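# Raise the bonnet until it stays open unaided

## Task

Lift the bonnet all the way open so that it remains raised on its own, then release it and move the grippers away from it. It only counts if the bonnet stays up without any help from the robot at the end.

## Robot and tools

Robot and frame. Two arms, left_arm and right_arm, each ending in a parallel gripper. All positions use one world frame: origin on the table surface midway between the arms, +x pointing out across the table, +z up, and left_arm sitting toward +y. The names say nothing about which side of a picture an arm appears on. The state line gives each gripper's end_effector_position (metres) and end_effector_quat_wxyz. That point lies between the finger pads, roughly 1 cm short of the tips. A gripper's fingers extend along its own +z axis and close along its own y axis. Reported hand positions may be slightly wrong, especially with the arm stretched far.

The row of 14 numbers. Every motion command is a single row of 14 values, each in [-1, 1], covering both arms even if one stays still: left_arm dx, dy, dz, rx, ry, rz, opening, then right_arm in the same order. dx to rz are offsets, expressed in that gripper's own axes, from the gripper's pose in the most recent result that reported it (before any such result in the scene, and for the second and later calls inside one reply, from where the hand is when the command begins). Scale: 1.0 equals 0.6 m of travel or 180 degrees; rx, ry, rz form one rotation vector. Opening is not an offset: +1 is fully open (0.094 m), -1 is shut. All zeros pulls the arm back to its reference pose; it is not a pause.

execute_actions. Argument actions is a list holding zero or one item; optional pictures (true/false) controls images. Empty list: just report the state. An item with rows (1 to 15 rows) and steps (at most 15, default 15) runs that many control steps of 1/30 s; row k is used on step k, the last row repeats. Each row is measured from the same reference pose, not from the prior row. An item with only steps (up to 300) is a wait, counted from the previous result, so time spent replying uses it up. A refused call sends nothing.

move. target is one 14-number row as above. speed is the path's top speed in m/s, 0.002 to 0.5 (default 0.25); rotation is capped at twice that value in rad/s. Both grippers follow straight-line paths that finish together, lasting 0.5 to 10 s; longer paths are cut at 10 s, short of the target. Rotation takes the shorter way. Paths do not avoid obstacles or the other arm, and the hand can lag, drift or overshoot speed, most with a nearly straight arm. The opening is applied at the start. A result adds a move: line with the outcome (done, off_target, moving, held, fault), any limits (paced = target clipped; held = steps blocked, after which the arm may jump faster), and each gripper's remaining distance to its target. If only one arm is named, the other finished fine. Faster contact and deeper targets past the contact mean harder hits.

wait: seconds from 0 to 10; the robot gets nothing new. zoom_image: camera (cam_high, cam_low, cam_left_wrist, cam_right_wrist) and region [x0, y0, x1, y1] in that image's pixels, origin top-left, no larger than 504 by 504. show_instructions: no arguments; displays the reference pages. finished_scene: pass the current scene number; it is final and reports success. Answering without any tool call ends the run.

Controller behaviour. Each step the commanded pose is limited to 70 mm and 16 degrees from the measured pose; inverse kinematics then favours position over orientation, and elbows never fully straighten. Friction can leave the hand up to about 31 mm off, so tiny commands may not move it. After an action the arm only continues to its last clipped pose, so long moves need follow-up commands; read the pose in the result. A Hand target line shows where the controller is currently driving each hand. A pose unreachable line names an arm whose command was altered or blocked by a clearance check; HELD marks the affected steps. To keep one arm still, send it the offset back to its desired pose in the first call of a reply and zeros afterward, with its correct opening. Joint ranges (rad): waist -2.618 to 3.054, shoulder 0.000 to 3.142, elbow 0.000 to 3.142, wrist pitch -1.571 to 1.571, wrist yaw -1.571 to 1.571, wrist roll -2.094 to 2.094.

Gripping. grip_measured is the finger gap on the command scale (the last joint reading is the gap in metres); each gripper may read up to about 1 mm off. To hold something, command about 0.03 below grip_measured; less squeezes more gently. Pads push about 50 to 62 N, less on parts under about 2 mm thick.

Heat. Holding loads warms motors. MOTOR HOT appears from 75 °C; at 90 °C that arm halts for 10 s (after which that cutoff is off for 5 minutes, then active again); at 100 °C the arm goes limp and drops. These show as OVER-TEMPERATURE FAULT lines. Avoid long static holds.

Cameras: cam_high and cam_low (896x504, fixed, pinhole with radial distortion) and cam_left_wrist, cam_right_wrist (616x616 fisheye, moving with the hands). Calibration lines give K and T_world_to_cam; real poses can differ by a few degrees and millimetres.

The simulation keeps running while you reply. Suggested order: look, check the reference pages, bring a gripper under or onto the bonnet's free edge, raise it steadily past the point where it stays up, open the fingers, back away, confirm in the images that it remains open, then finish. Avoid knocking anything off the table, striking or pressing the arms into each other, slamming or shoving hard, and letting the bonnet fall. Loose objects may occasionally be nudged by outside forces.

Each tool is called after ">>>" as name([rows], argument=value, ...), one row to a line, values as JSON.

Reference images:

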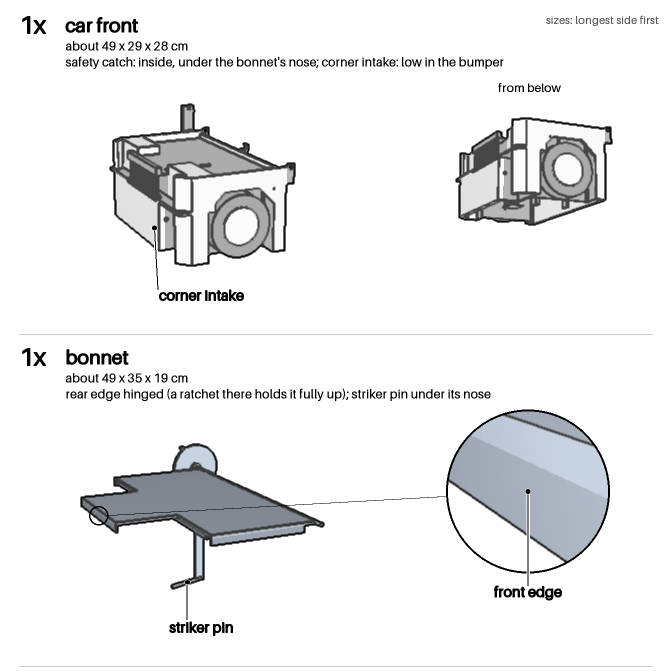

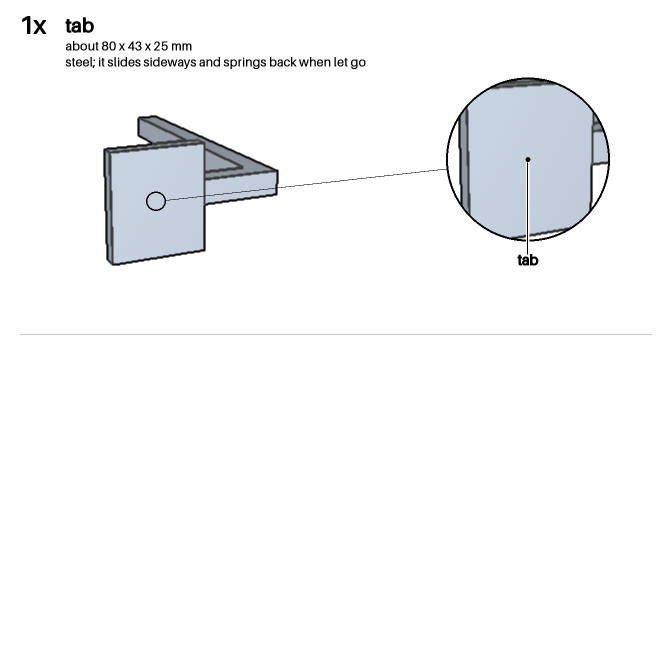

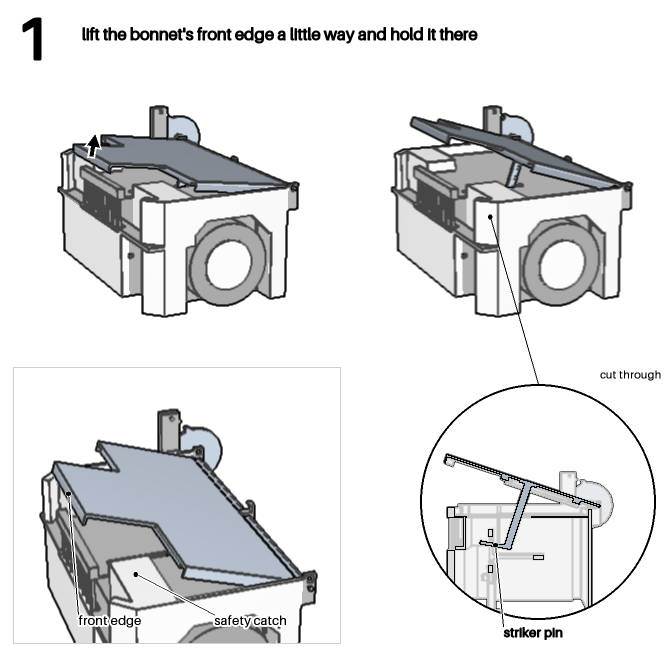

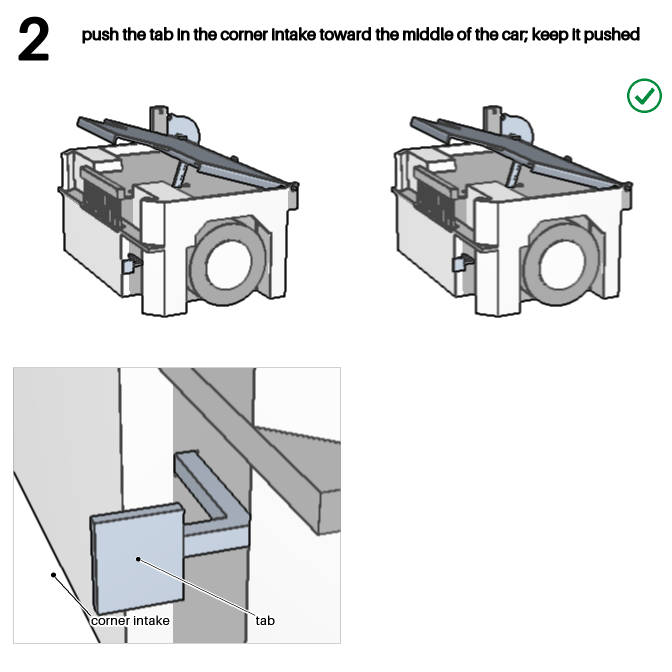

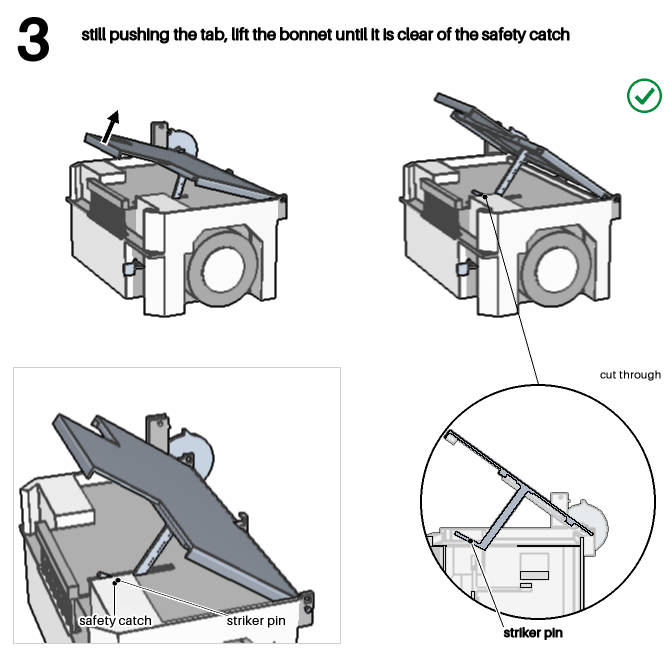

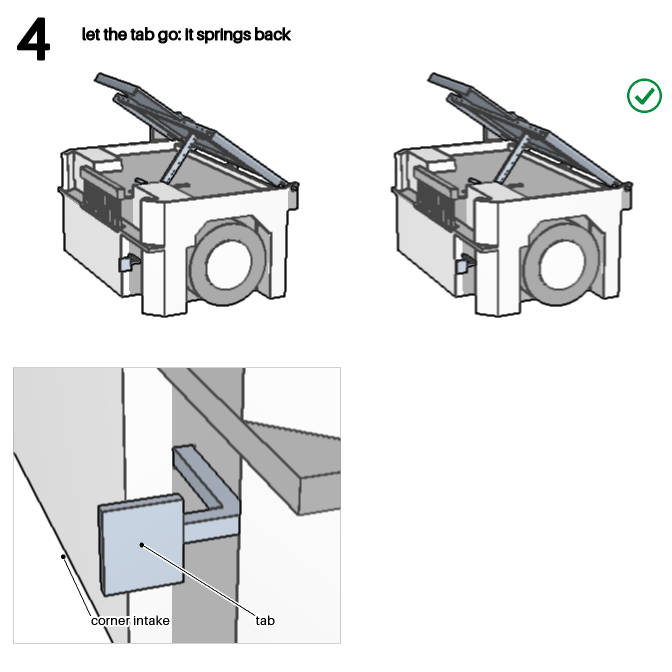

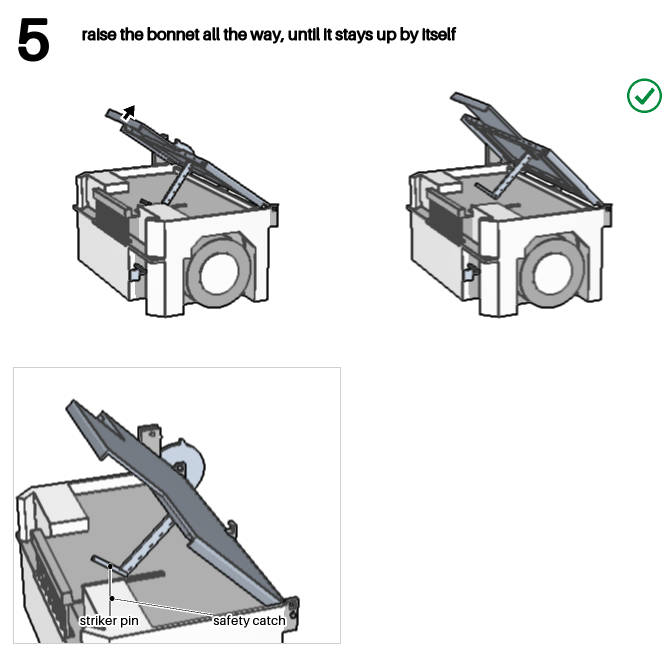

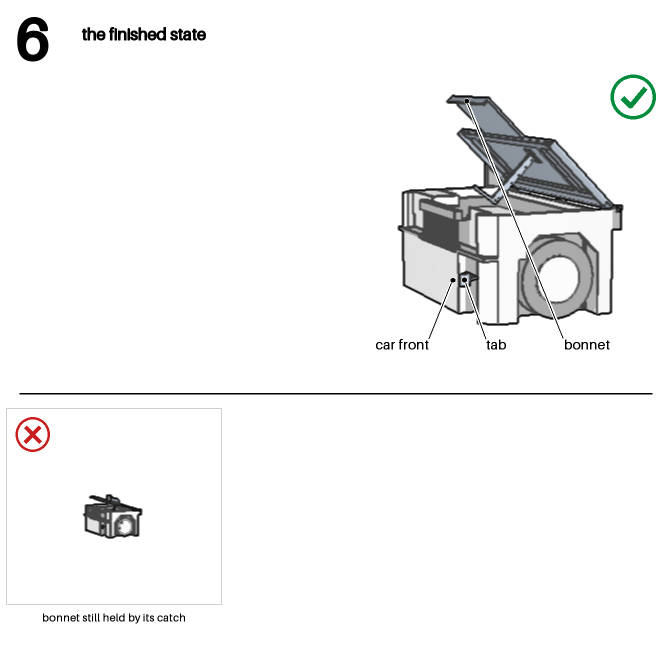

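## Session

>>> execute_actions(actions=[])

Scene clock: 0.00 s of 5340.00 s.
left_arm: end_effector_position=(+0.1995, +0.1272, +0.1994) grip_measured=+1.000 end_effector_quat_wxyz=(+0.037, +0.914, +0.399, +0.068) | right_arm: end_effector_position=(+0.1660, +0.0202, +0.1390) grip_measured=+1.000 end_effector_quat_wxyz=(-0.112, -0.207, +0.666, +0.708)
Joint positions: left_arm=[-1.031  1.4    1.437 -1.503 -0.114  1.416  0.094] | right_arm=[ 0.753  2.07   0.785  1.382 -1.273  1.519  0.094]
Joint velocities: left_arm=[ 0.002 -0.002  0.017  0.007 -0.037 -0.007  0.   ] | right_arm=[-0.012 -0.017 -0.012  0.007 -0.037 -0.007  0.   ]
Hand target (left_arm): +0.199, +0.127, +0.199; +0.037, +0.914, +0.399, +0.068
Hand target (right_arm): +0.166, +0.020, +0.139; -0.112, -0.207, +0.666, +0.708

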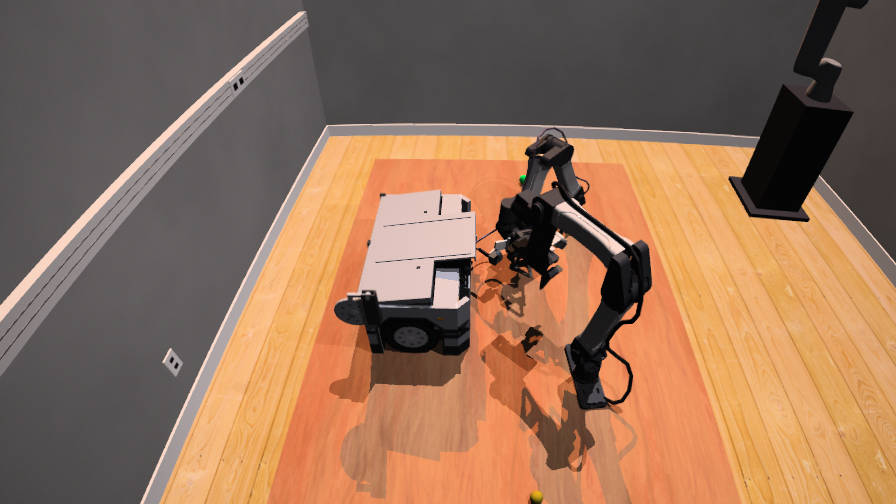

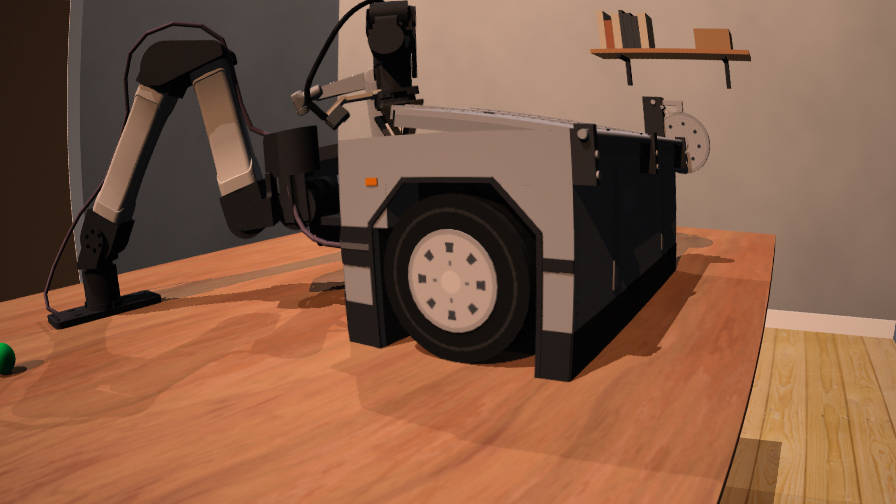

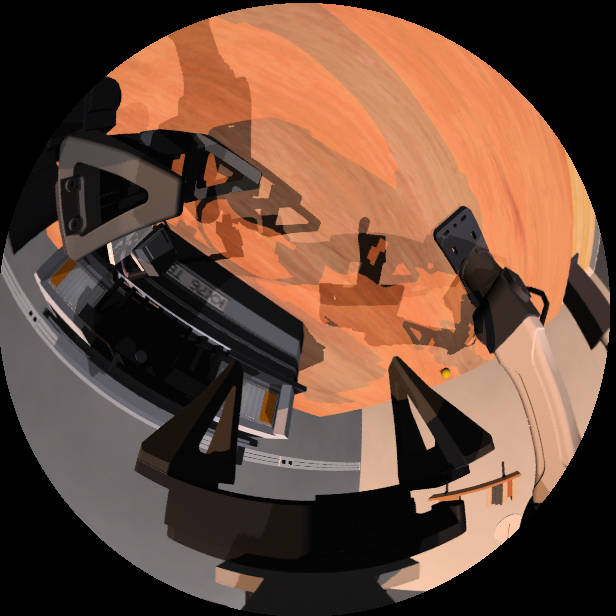

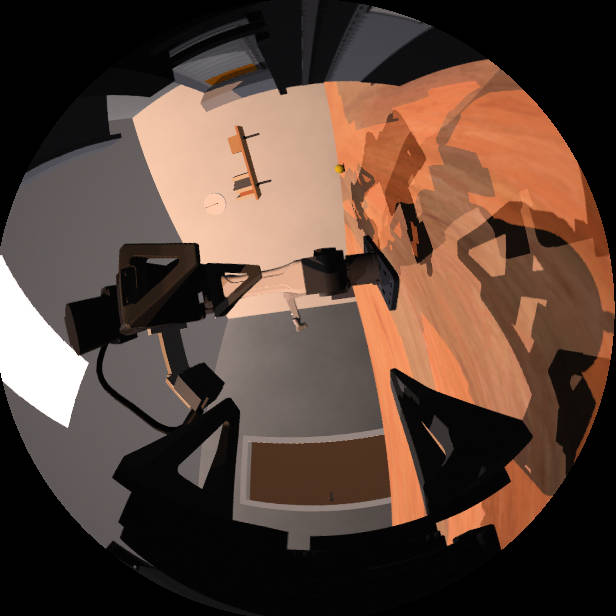

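>>> zoom_image(camera="cam_high", region=[320, 120, 680, 420])

>>> zoom_image(camera="cam_left_wrist", region=[0, 120, 340, 460])

Region (320, 120, 680, 420) of cam_high's 896x504 image, scaled by 1.400, with more detail than that image has.

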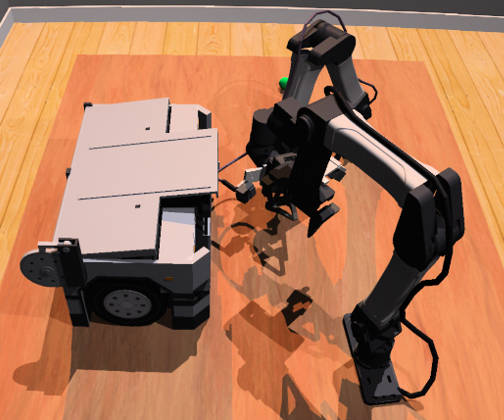

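Region (0, 120, 340, 460) of cam_left_wrist's 616x616 image, scaled by 1.482, with more detail than that image has.

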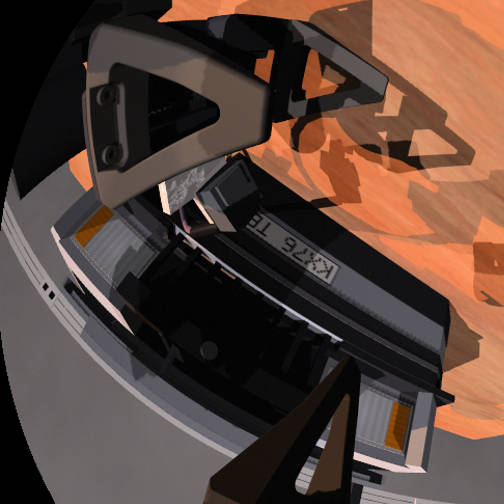

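>>> zoom_image(camera="cam_high", region=[325, 180, 525, 365])

>>> zoom_image(camera="cam_low", region=[250, 60, 610, 400])

Region (325, 180, 525, 365) of cam_high's 896x504 image, scaled by 2.520, with more detail than that image has; it fills the top 466 rows of this view, and the rest is white.

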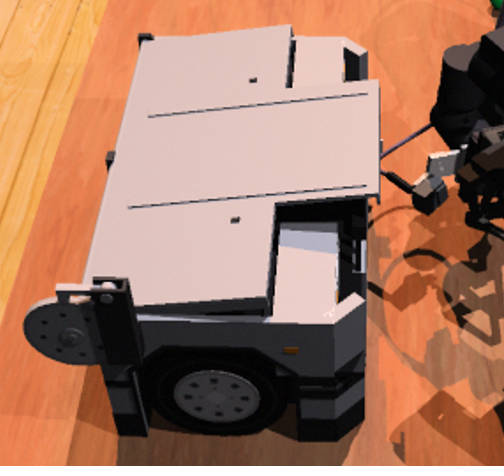

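Region (250, 60, 610, 400) of cam_low's 896x504 image, scaled by 1.400, with more detail than that image has.

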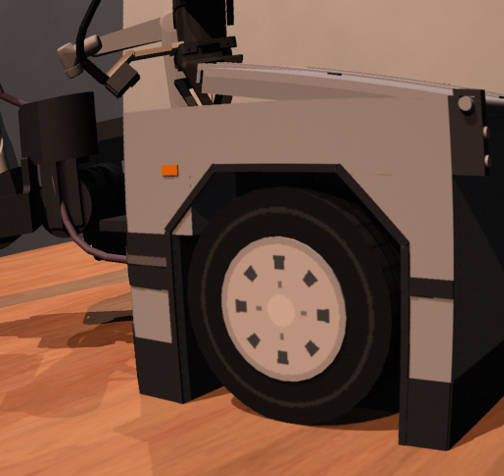

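>>> move(target=[0.065,0.064,-0.0375,-0.4111,-0.3184,-0.4945,-1, 0.0937,0.0265,-0.399,0.4249,-0.1648,-0.2728,-1], speed=0.35)

Scene clock: 124.07 s of 5340.00 s.
left_arm: end_effector_position=(+0.2492, +0.1325, +0.2454) grip_measured=-0.985 end_effector_quat_wxyz=(+0.700, +0.146, +0.679, -0.166) | right_arm: end_effector_position=(+0.2234, -0.2118, +0.1580) grip_measured=-0.992 end_effector_quat_wxyz=(+0.476, -0.299, +0.808, +0.178)
Joint positions: left_arm=[-1.155  0.522  0.246  0.318 -0.586  0.003  0.001] | right_arm=[ 0.47   0.701  0.436 -0.252 -0.21  -0.115  0.   ]
Joint velocities: left_arm=[-0.012 -0.017  0.012  0.037 -0.007 -0.022  0.001] | right_arm=[-0.002 -0.002 -0.002  0.022 -0.051 -0.051  0.   ]
Hand target (left_arm): +0.250, +0.130, +0.230; +0.690, +0.153, +0.690, -0.157
Hand target (right_arm): +0.220, -0.217, +0.146; +0.467, -0.298, +0.815, +0.170
Off the commanded pose (left_arm): 0.016 m, 2 deg.
Off the commanded pose (right_arm): 0.020 m, 1 deg.
After step 90, 117.00 s passed at rest.
move: off_target (left_arm, right_arm)
camera_calibration (this result's frames):
cam_left_wrist: T_world_to_cam=[[-0.414048, -0.909775, -0.0295706, 0.238155], [-0.550862, 0.2763, -0.787534, 0.328736], [0.724649, -0.309787, -0.615561, 0.119879], [0, 0, 0, 1]] pos_world=[0.192825, 0.162974, 0.339726]
cam_right_wrist: T_world_to_cam=[[0.548216, -0.792183, -0.268154, -0.249281], [-0.740507, -0.310745, -0.595892, 0.245879], [0.388728, 0.525247, -0.756971, 0.240537], [0, 0, 0, 1]] pos_world=[0.225231, -0.247412, 0.261752]

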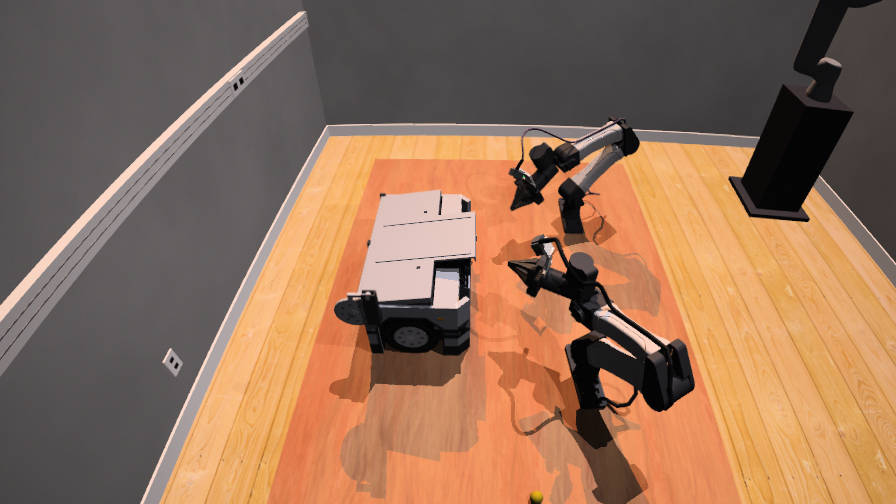

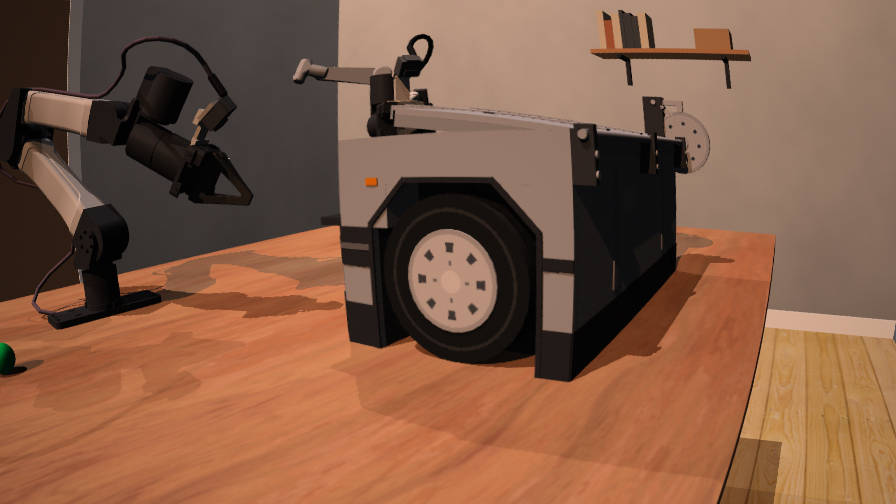

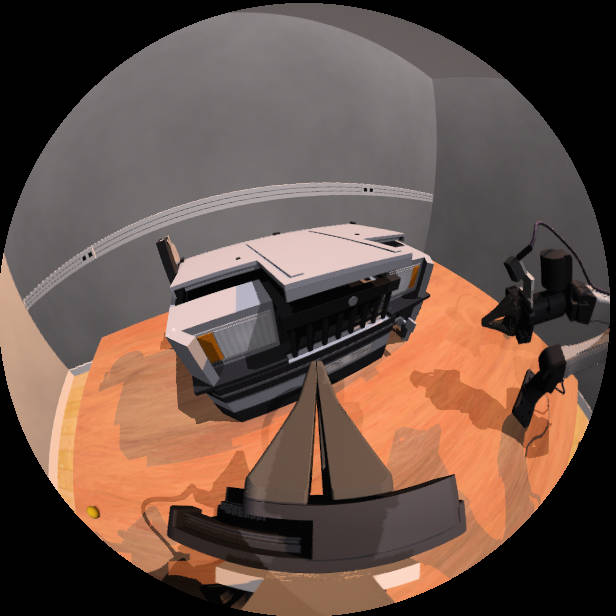

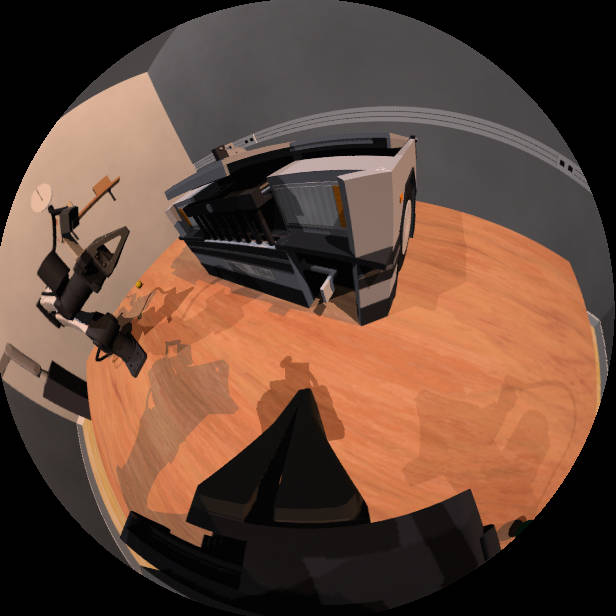

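>>> zoom_image(camera="cam_right_wrist", region=[250, 200, 430, 350])

>>> zoom_image(camera="cam_left_wrist", region=[220, 200, 460, 400])

Region (250, 200, 430, 350) of cam_right_wrist's 616x616 image, scaled by 2.800, with more detail than that image has.

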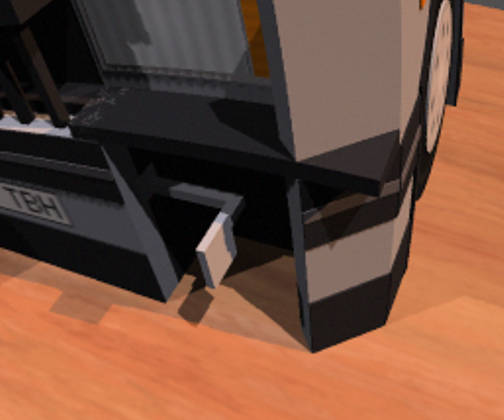

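Region (220, 200, 460, 400) of cam_left_wrist's 616x616 image, scaled by 2.100, with more detail than that image has.

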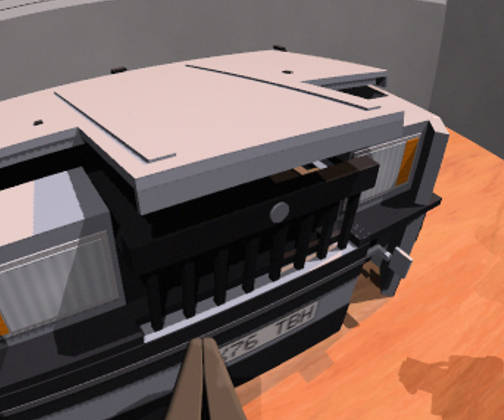

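>>> zoom_image(camera="cam_left_wrist", region=[370, 290, 440, 350])

>>> zoom_image(camera="cam_right_wrist", region=[290, 250, 360, 320])

>>> zoom_image(camera="cam_right_wrist", region=[160, 130, 300, 250])

Region (370, 290, 440, 350) of cam_left_wrist's 616x616 image, scaled by 7.200, with more detail than that image has; it fills the top 432 rows of this view, and the rest is white.

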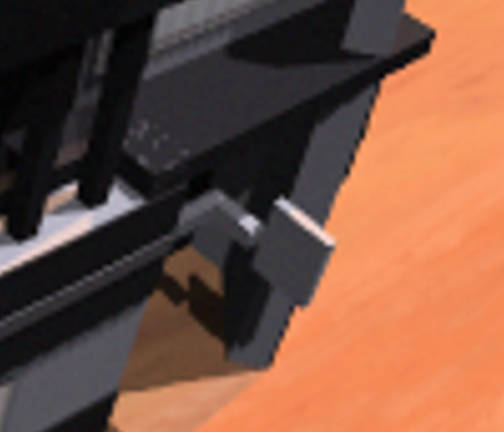

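Region (290, 250, 360, 320) of cam_right_wrist's 616x616 image, scaled by 7.200, with more detail than that image has.

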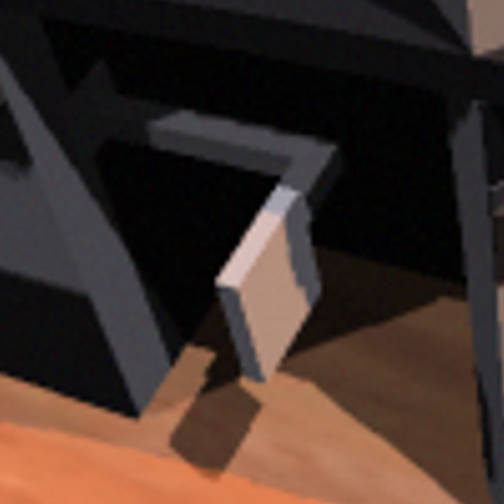

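Region (160, 130, 300, 250) of cam_right_wrist's 616x616 image, scaled by 3.600, with more detail than that image has; it fills the top 432 rows of this view, and the rest is white.

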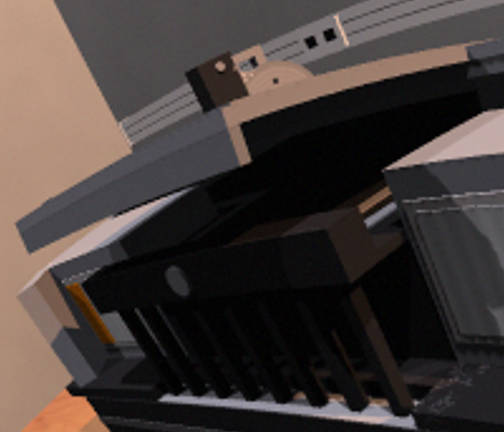

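>>> zoom_image(camera="cam_low", region=[110, 40, 290, 230])

>>> zoom_image(camera="cam_right_wrist", region=[30, 190, 170, 320])

Region (110, 40, 290, 230) of cam_low's 896x504 image, scaled by 2.653, with more detail than that image has; it fills the left 477 columns of this view, and the rest is white.

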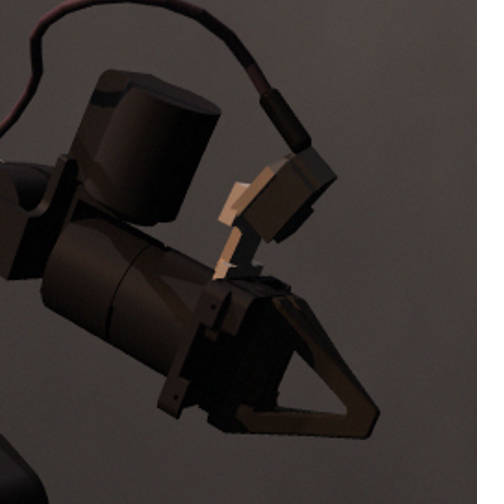

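Region (30, 190, 170, 320) of cam_right_wrist's 616x616 image, scaled by 3.600, with more detail than that image has; it fills the top 468 rows of this view, and the rest is white.

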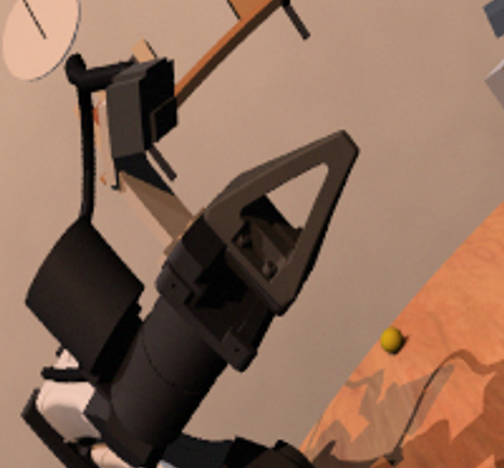

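>>> move(target=[-0.0087,-0.0348,0.0923,0,0,0.5,0.07, 0.0288,-0.0662,0.1817,0,0,0,-1], speed=0.35)

Scene clock: 246.93 s of 5340.00 s.
left_arm: end_effector_position=(+0.2859, +0.0936, +0.2511) grip_measured=+0.069 end_effector_quat_wxyz=(+0.615, +0.580, +0.380, +0.374) | right_arm: end_effector_position=(+0.3133, -0.1854, +0.0917) grip_measured=-0.992 end_effector_quat_wxyz=(+0.481, -0.298, +0.805, +0.178)
Joint positions: left_arm=[-1.089  0.903  0.343  0.602 -0.522  1.559  0.05 ] | right_arm=[ 0.394  1.379  0.436  0.428 -0.276 -0.153  0.   ]
Joint velocities: left_arm=[-0.017  0.007  0.012  0.007 -0.007  0.022  0.   ] | right_arm=[-0.002 -0.012  0.007 -0.007  0.007  0.007 -0.001]
Hand target (left_arm): +0.290, +0.090, +0.253; +0.613, +0.583, +0.376, +0.378
Hand target (right_arm): +0.315, -0.187, +0.088; +0.477, -0.299, +0.807, +0.177
Off the commanded pose (left_arm): 0.006 m, 1 deg.
Off the commanded pose (right_arm): 0.002 m, 1 deg.
After step 90, 117.00 s passed at rest.
move: done
camera_calibration (this result's frames):
cam_left_wrist: T_world_to_cam=[[0.0565995, -0.00761778, -0.998368, 0.242369], [-0.252629, 0.96732, -0.0217029, 0.0219637], [0.965906, 0.253445, 0.0528253, -0.204792], [0, 0, 0, 1]] pos_world=[0.189641, 0.032504, 0.253268]
cam_right_wrist: T_world_to_cam=[[0.550078, -0.791276, -0.267014, -0.29596], [-0.735146, -0.307122, -0.604348, 0.280969], [0.3962, 0.528733, -0.750645, 0.139213], [0, 0, 0, 1]] pos_world=[0.314198, -0.221501, 0.195277]

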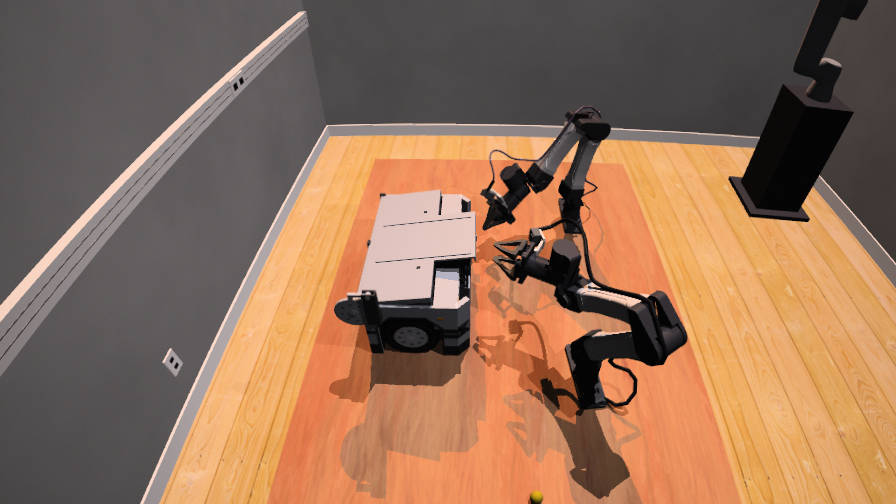

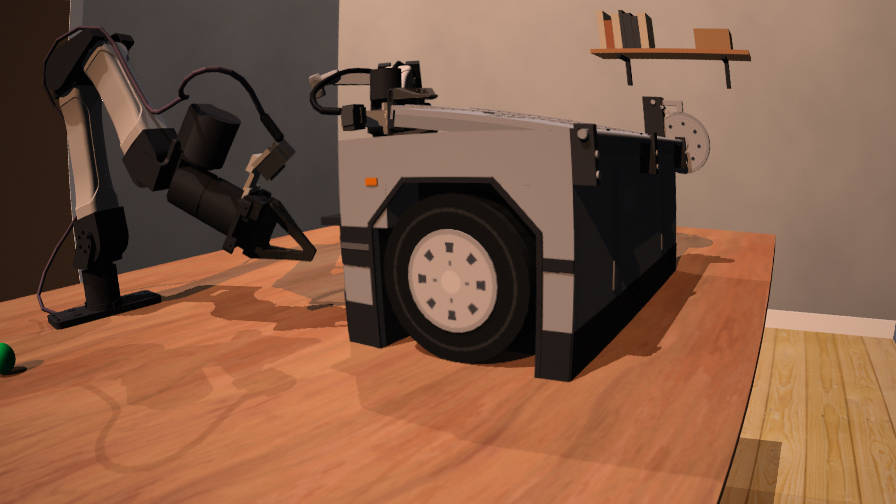

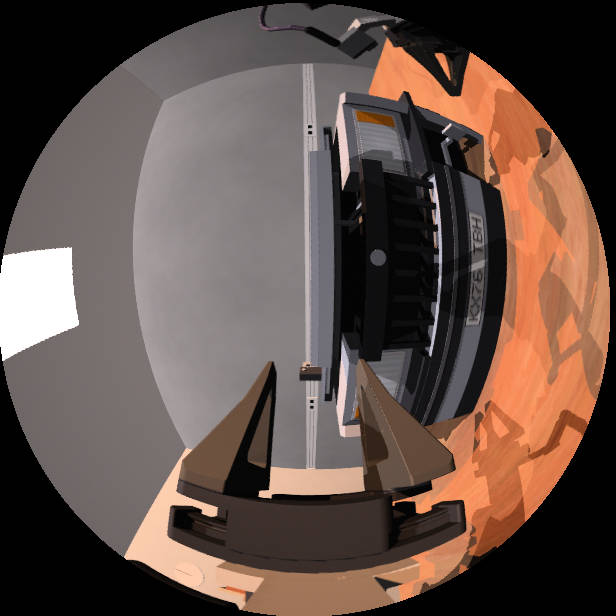

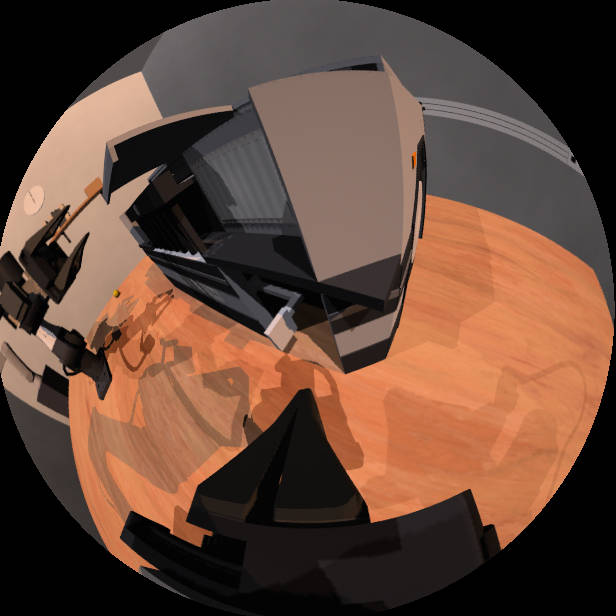

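>>> zoom_image(camera="cam_left_wrist", region=[250, 220, 450, 450])

>>> zoom_image(camera="cam_right_wrist", region=[220, 250, 420, 420])

Region (250, 220, 450, 450) of cam_left_wrist's 616x616 image, scaled by 2.191, with more detail than that image has; it fills the left 438 columns of this view, and the rest is white.

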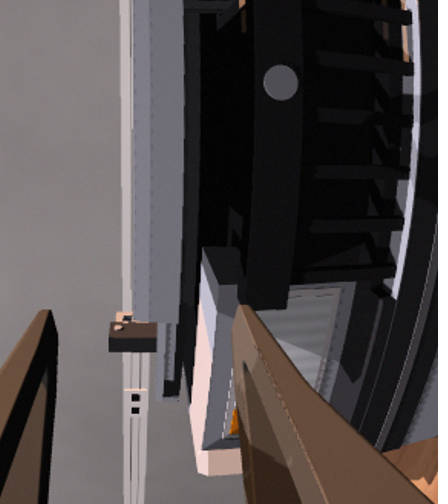

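Region (220, 250, 420, 420) of cam_right_wrist's 616x616 image, scaled by 2.520, with more detail than that image has; it fills the top 428 rows of this view, and the rest is white.

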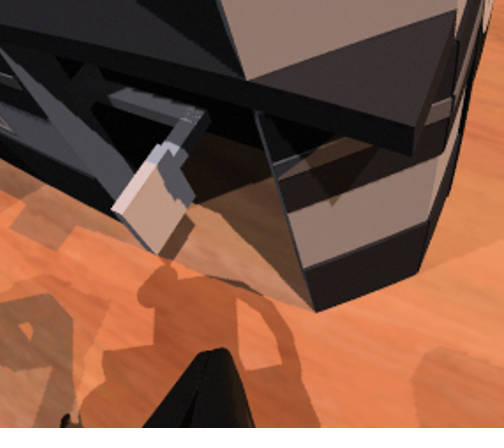

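>>> move(target=[0.0088,0.0028,0.1103,0,0,0,0.07, -0.0217,-0.0065,0.0543,0,0,-0.1667,-1], speed=0.15)

Scene clock: 311.07 s of 5340.00 s.
left_arm: end_effector_position=(+0.3424, +0.0732, +0.2535) grip_measured=+0.069 end_effector_quat_wxyz=(+0.613, +0.582, +0.379, +0.378) | right_arm: end_effector_position=(+0.3377, -0.1702, +0.0861) grip_measured=-0.992 end_effector_quat_wxyz=(+0.510, -0.492, +0.704, +0.052)
Joint positions: left_arm=[-0.933  1.195  0.483  0.751 -0.368  1.559  0.05 ] | right_arm=[ 0.412  1.522  0.526  0.482 -0.261 -0.653  0.   ]
Joint velocities: left_arm=[ 0.012 -0.002  0.002 -0.007  0.037 -0.051 -0.001] | right_arm=[-0.007 -0.007 -0.022  0.022  0.081  0.007  0.   ]
Hand target (left_arm): +0.347, +0.070, +0.255; +0.615, +0.580, +0.380, +0.375
Hand target (right_arm): +0.342, -0.166, +0.087; +0.511, -0.496, +0.700, +0.048
Off the commanded pose (left_arm): 0.007 m, 0 deg.
Off the commanded pose (right_arm): 0.007 m, 1 deg.
After step 90, 58.90 s passed at rest.
move: done
camera_calibration (this result's frames):
cam_left_wrist: T_world_to_cam=[[0.0593915, 0.000126466, -0.998235, 0.239836], [-0.25531, 0.966742, -0.0150676, 0.0552131], [0.965033, 0.255754, 0.0574486, -0.25536], [0, 0, 0, 1]] pos_world=[0.246283, 0.0119023, 0.254914]
cam_right_wrist: T_world_to_cam=[[0.742024, -0.646994, 0.175498, -0.377237], [-0.434179, -0.663289, -0.609538, 0.138377], [0.510773, 0.376094, -0.773088, 0.0545585], [0, 0, 0, 1]] pos_world=[0.312133, -0.172805, 0.192729]

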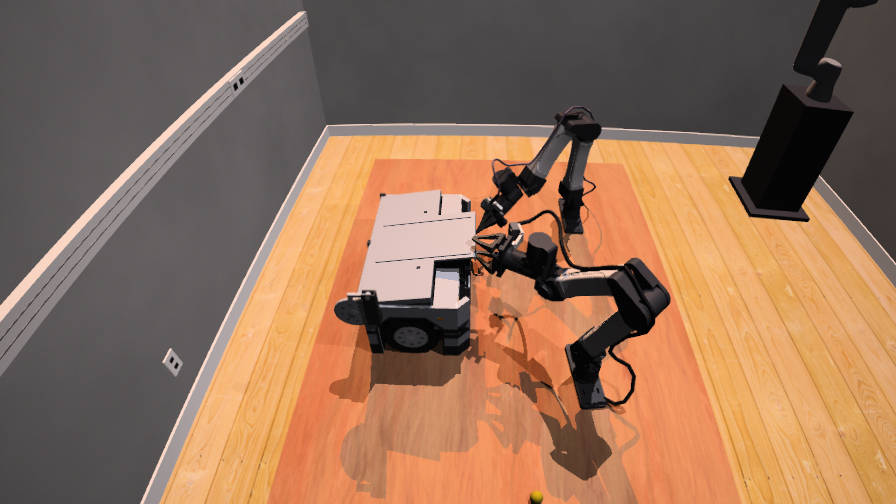

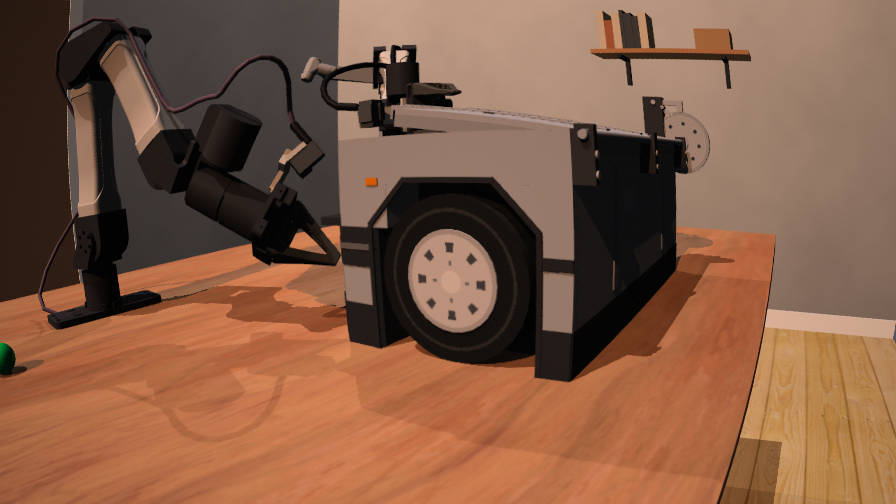

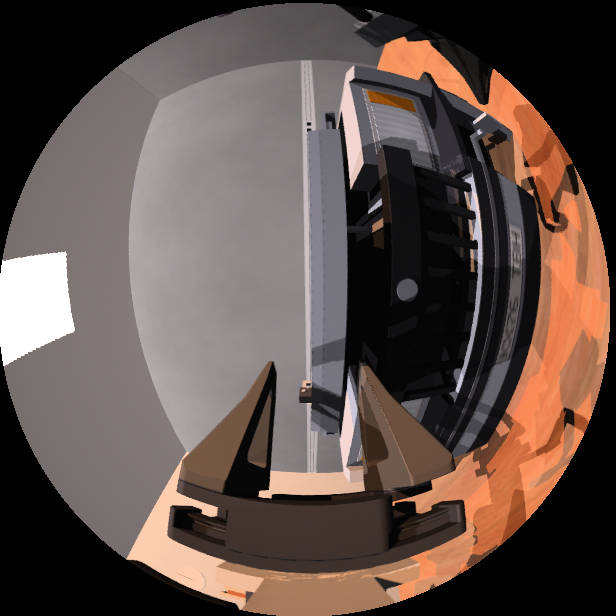

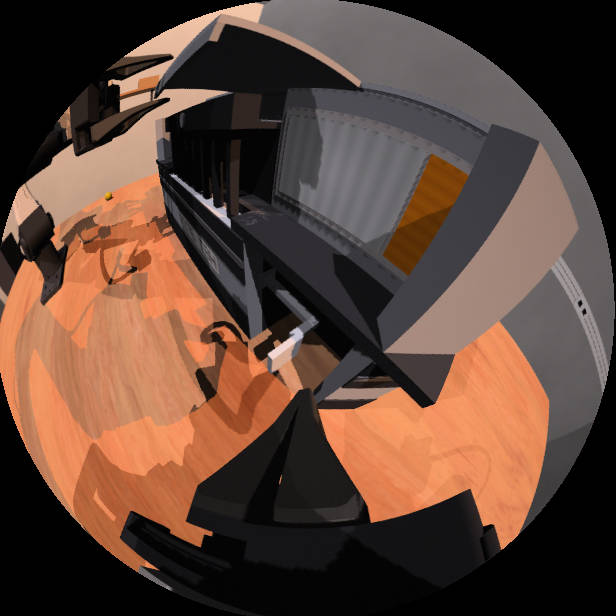

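>>> zoom_image(camera="cam_right_wrist", region=[70, 10, 270, 170])

>>> zoom_image(camera="cam_high", region=[430, 180, 550, 290])

>>> zoom_image(camera="cam_right_wrist", region=[220, 270, 400, 430])

Region (70, 10, 270, 170) of cam_right_wrist's 616x616 image, scaled by 2.520, with more detail than that image has; it fills the top 403 rows of this view, and the rest is white.

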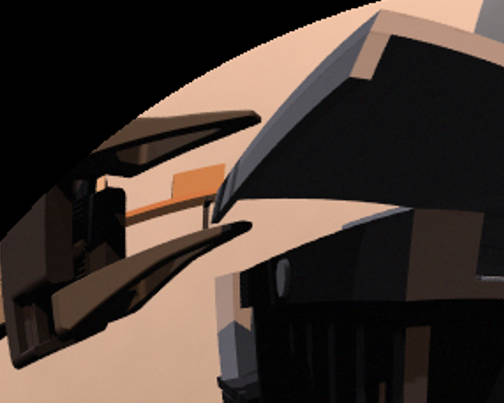

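Region (430, 180, 550, 290) of cam_high's 896x504 image, scaled by 4.200, with more detail than that image has; it fills the top 462 rows of this view, and the rest is white.

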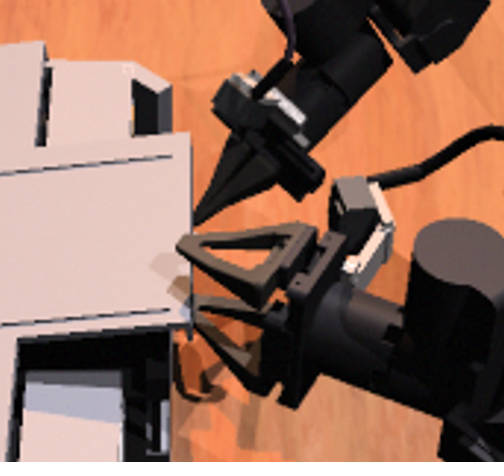

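Region (220, 270, 400, 430) of cam_right_wrist's 616x616 image, scaled by 2.800, with more detail than that image has.

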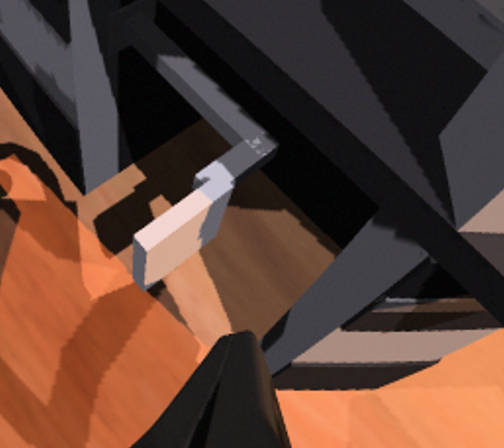

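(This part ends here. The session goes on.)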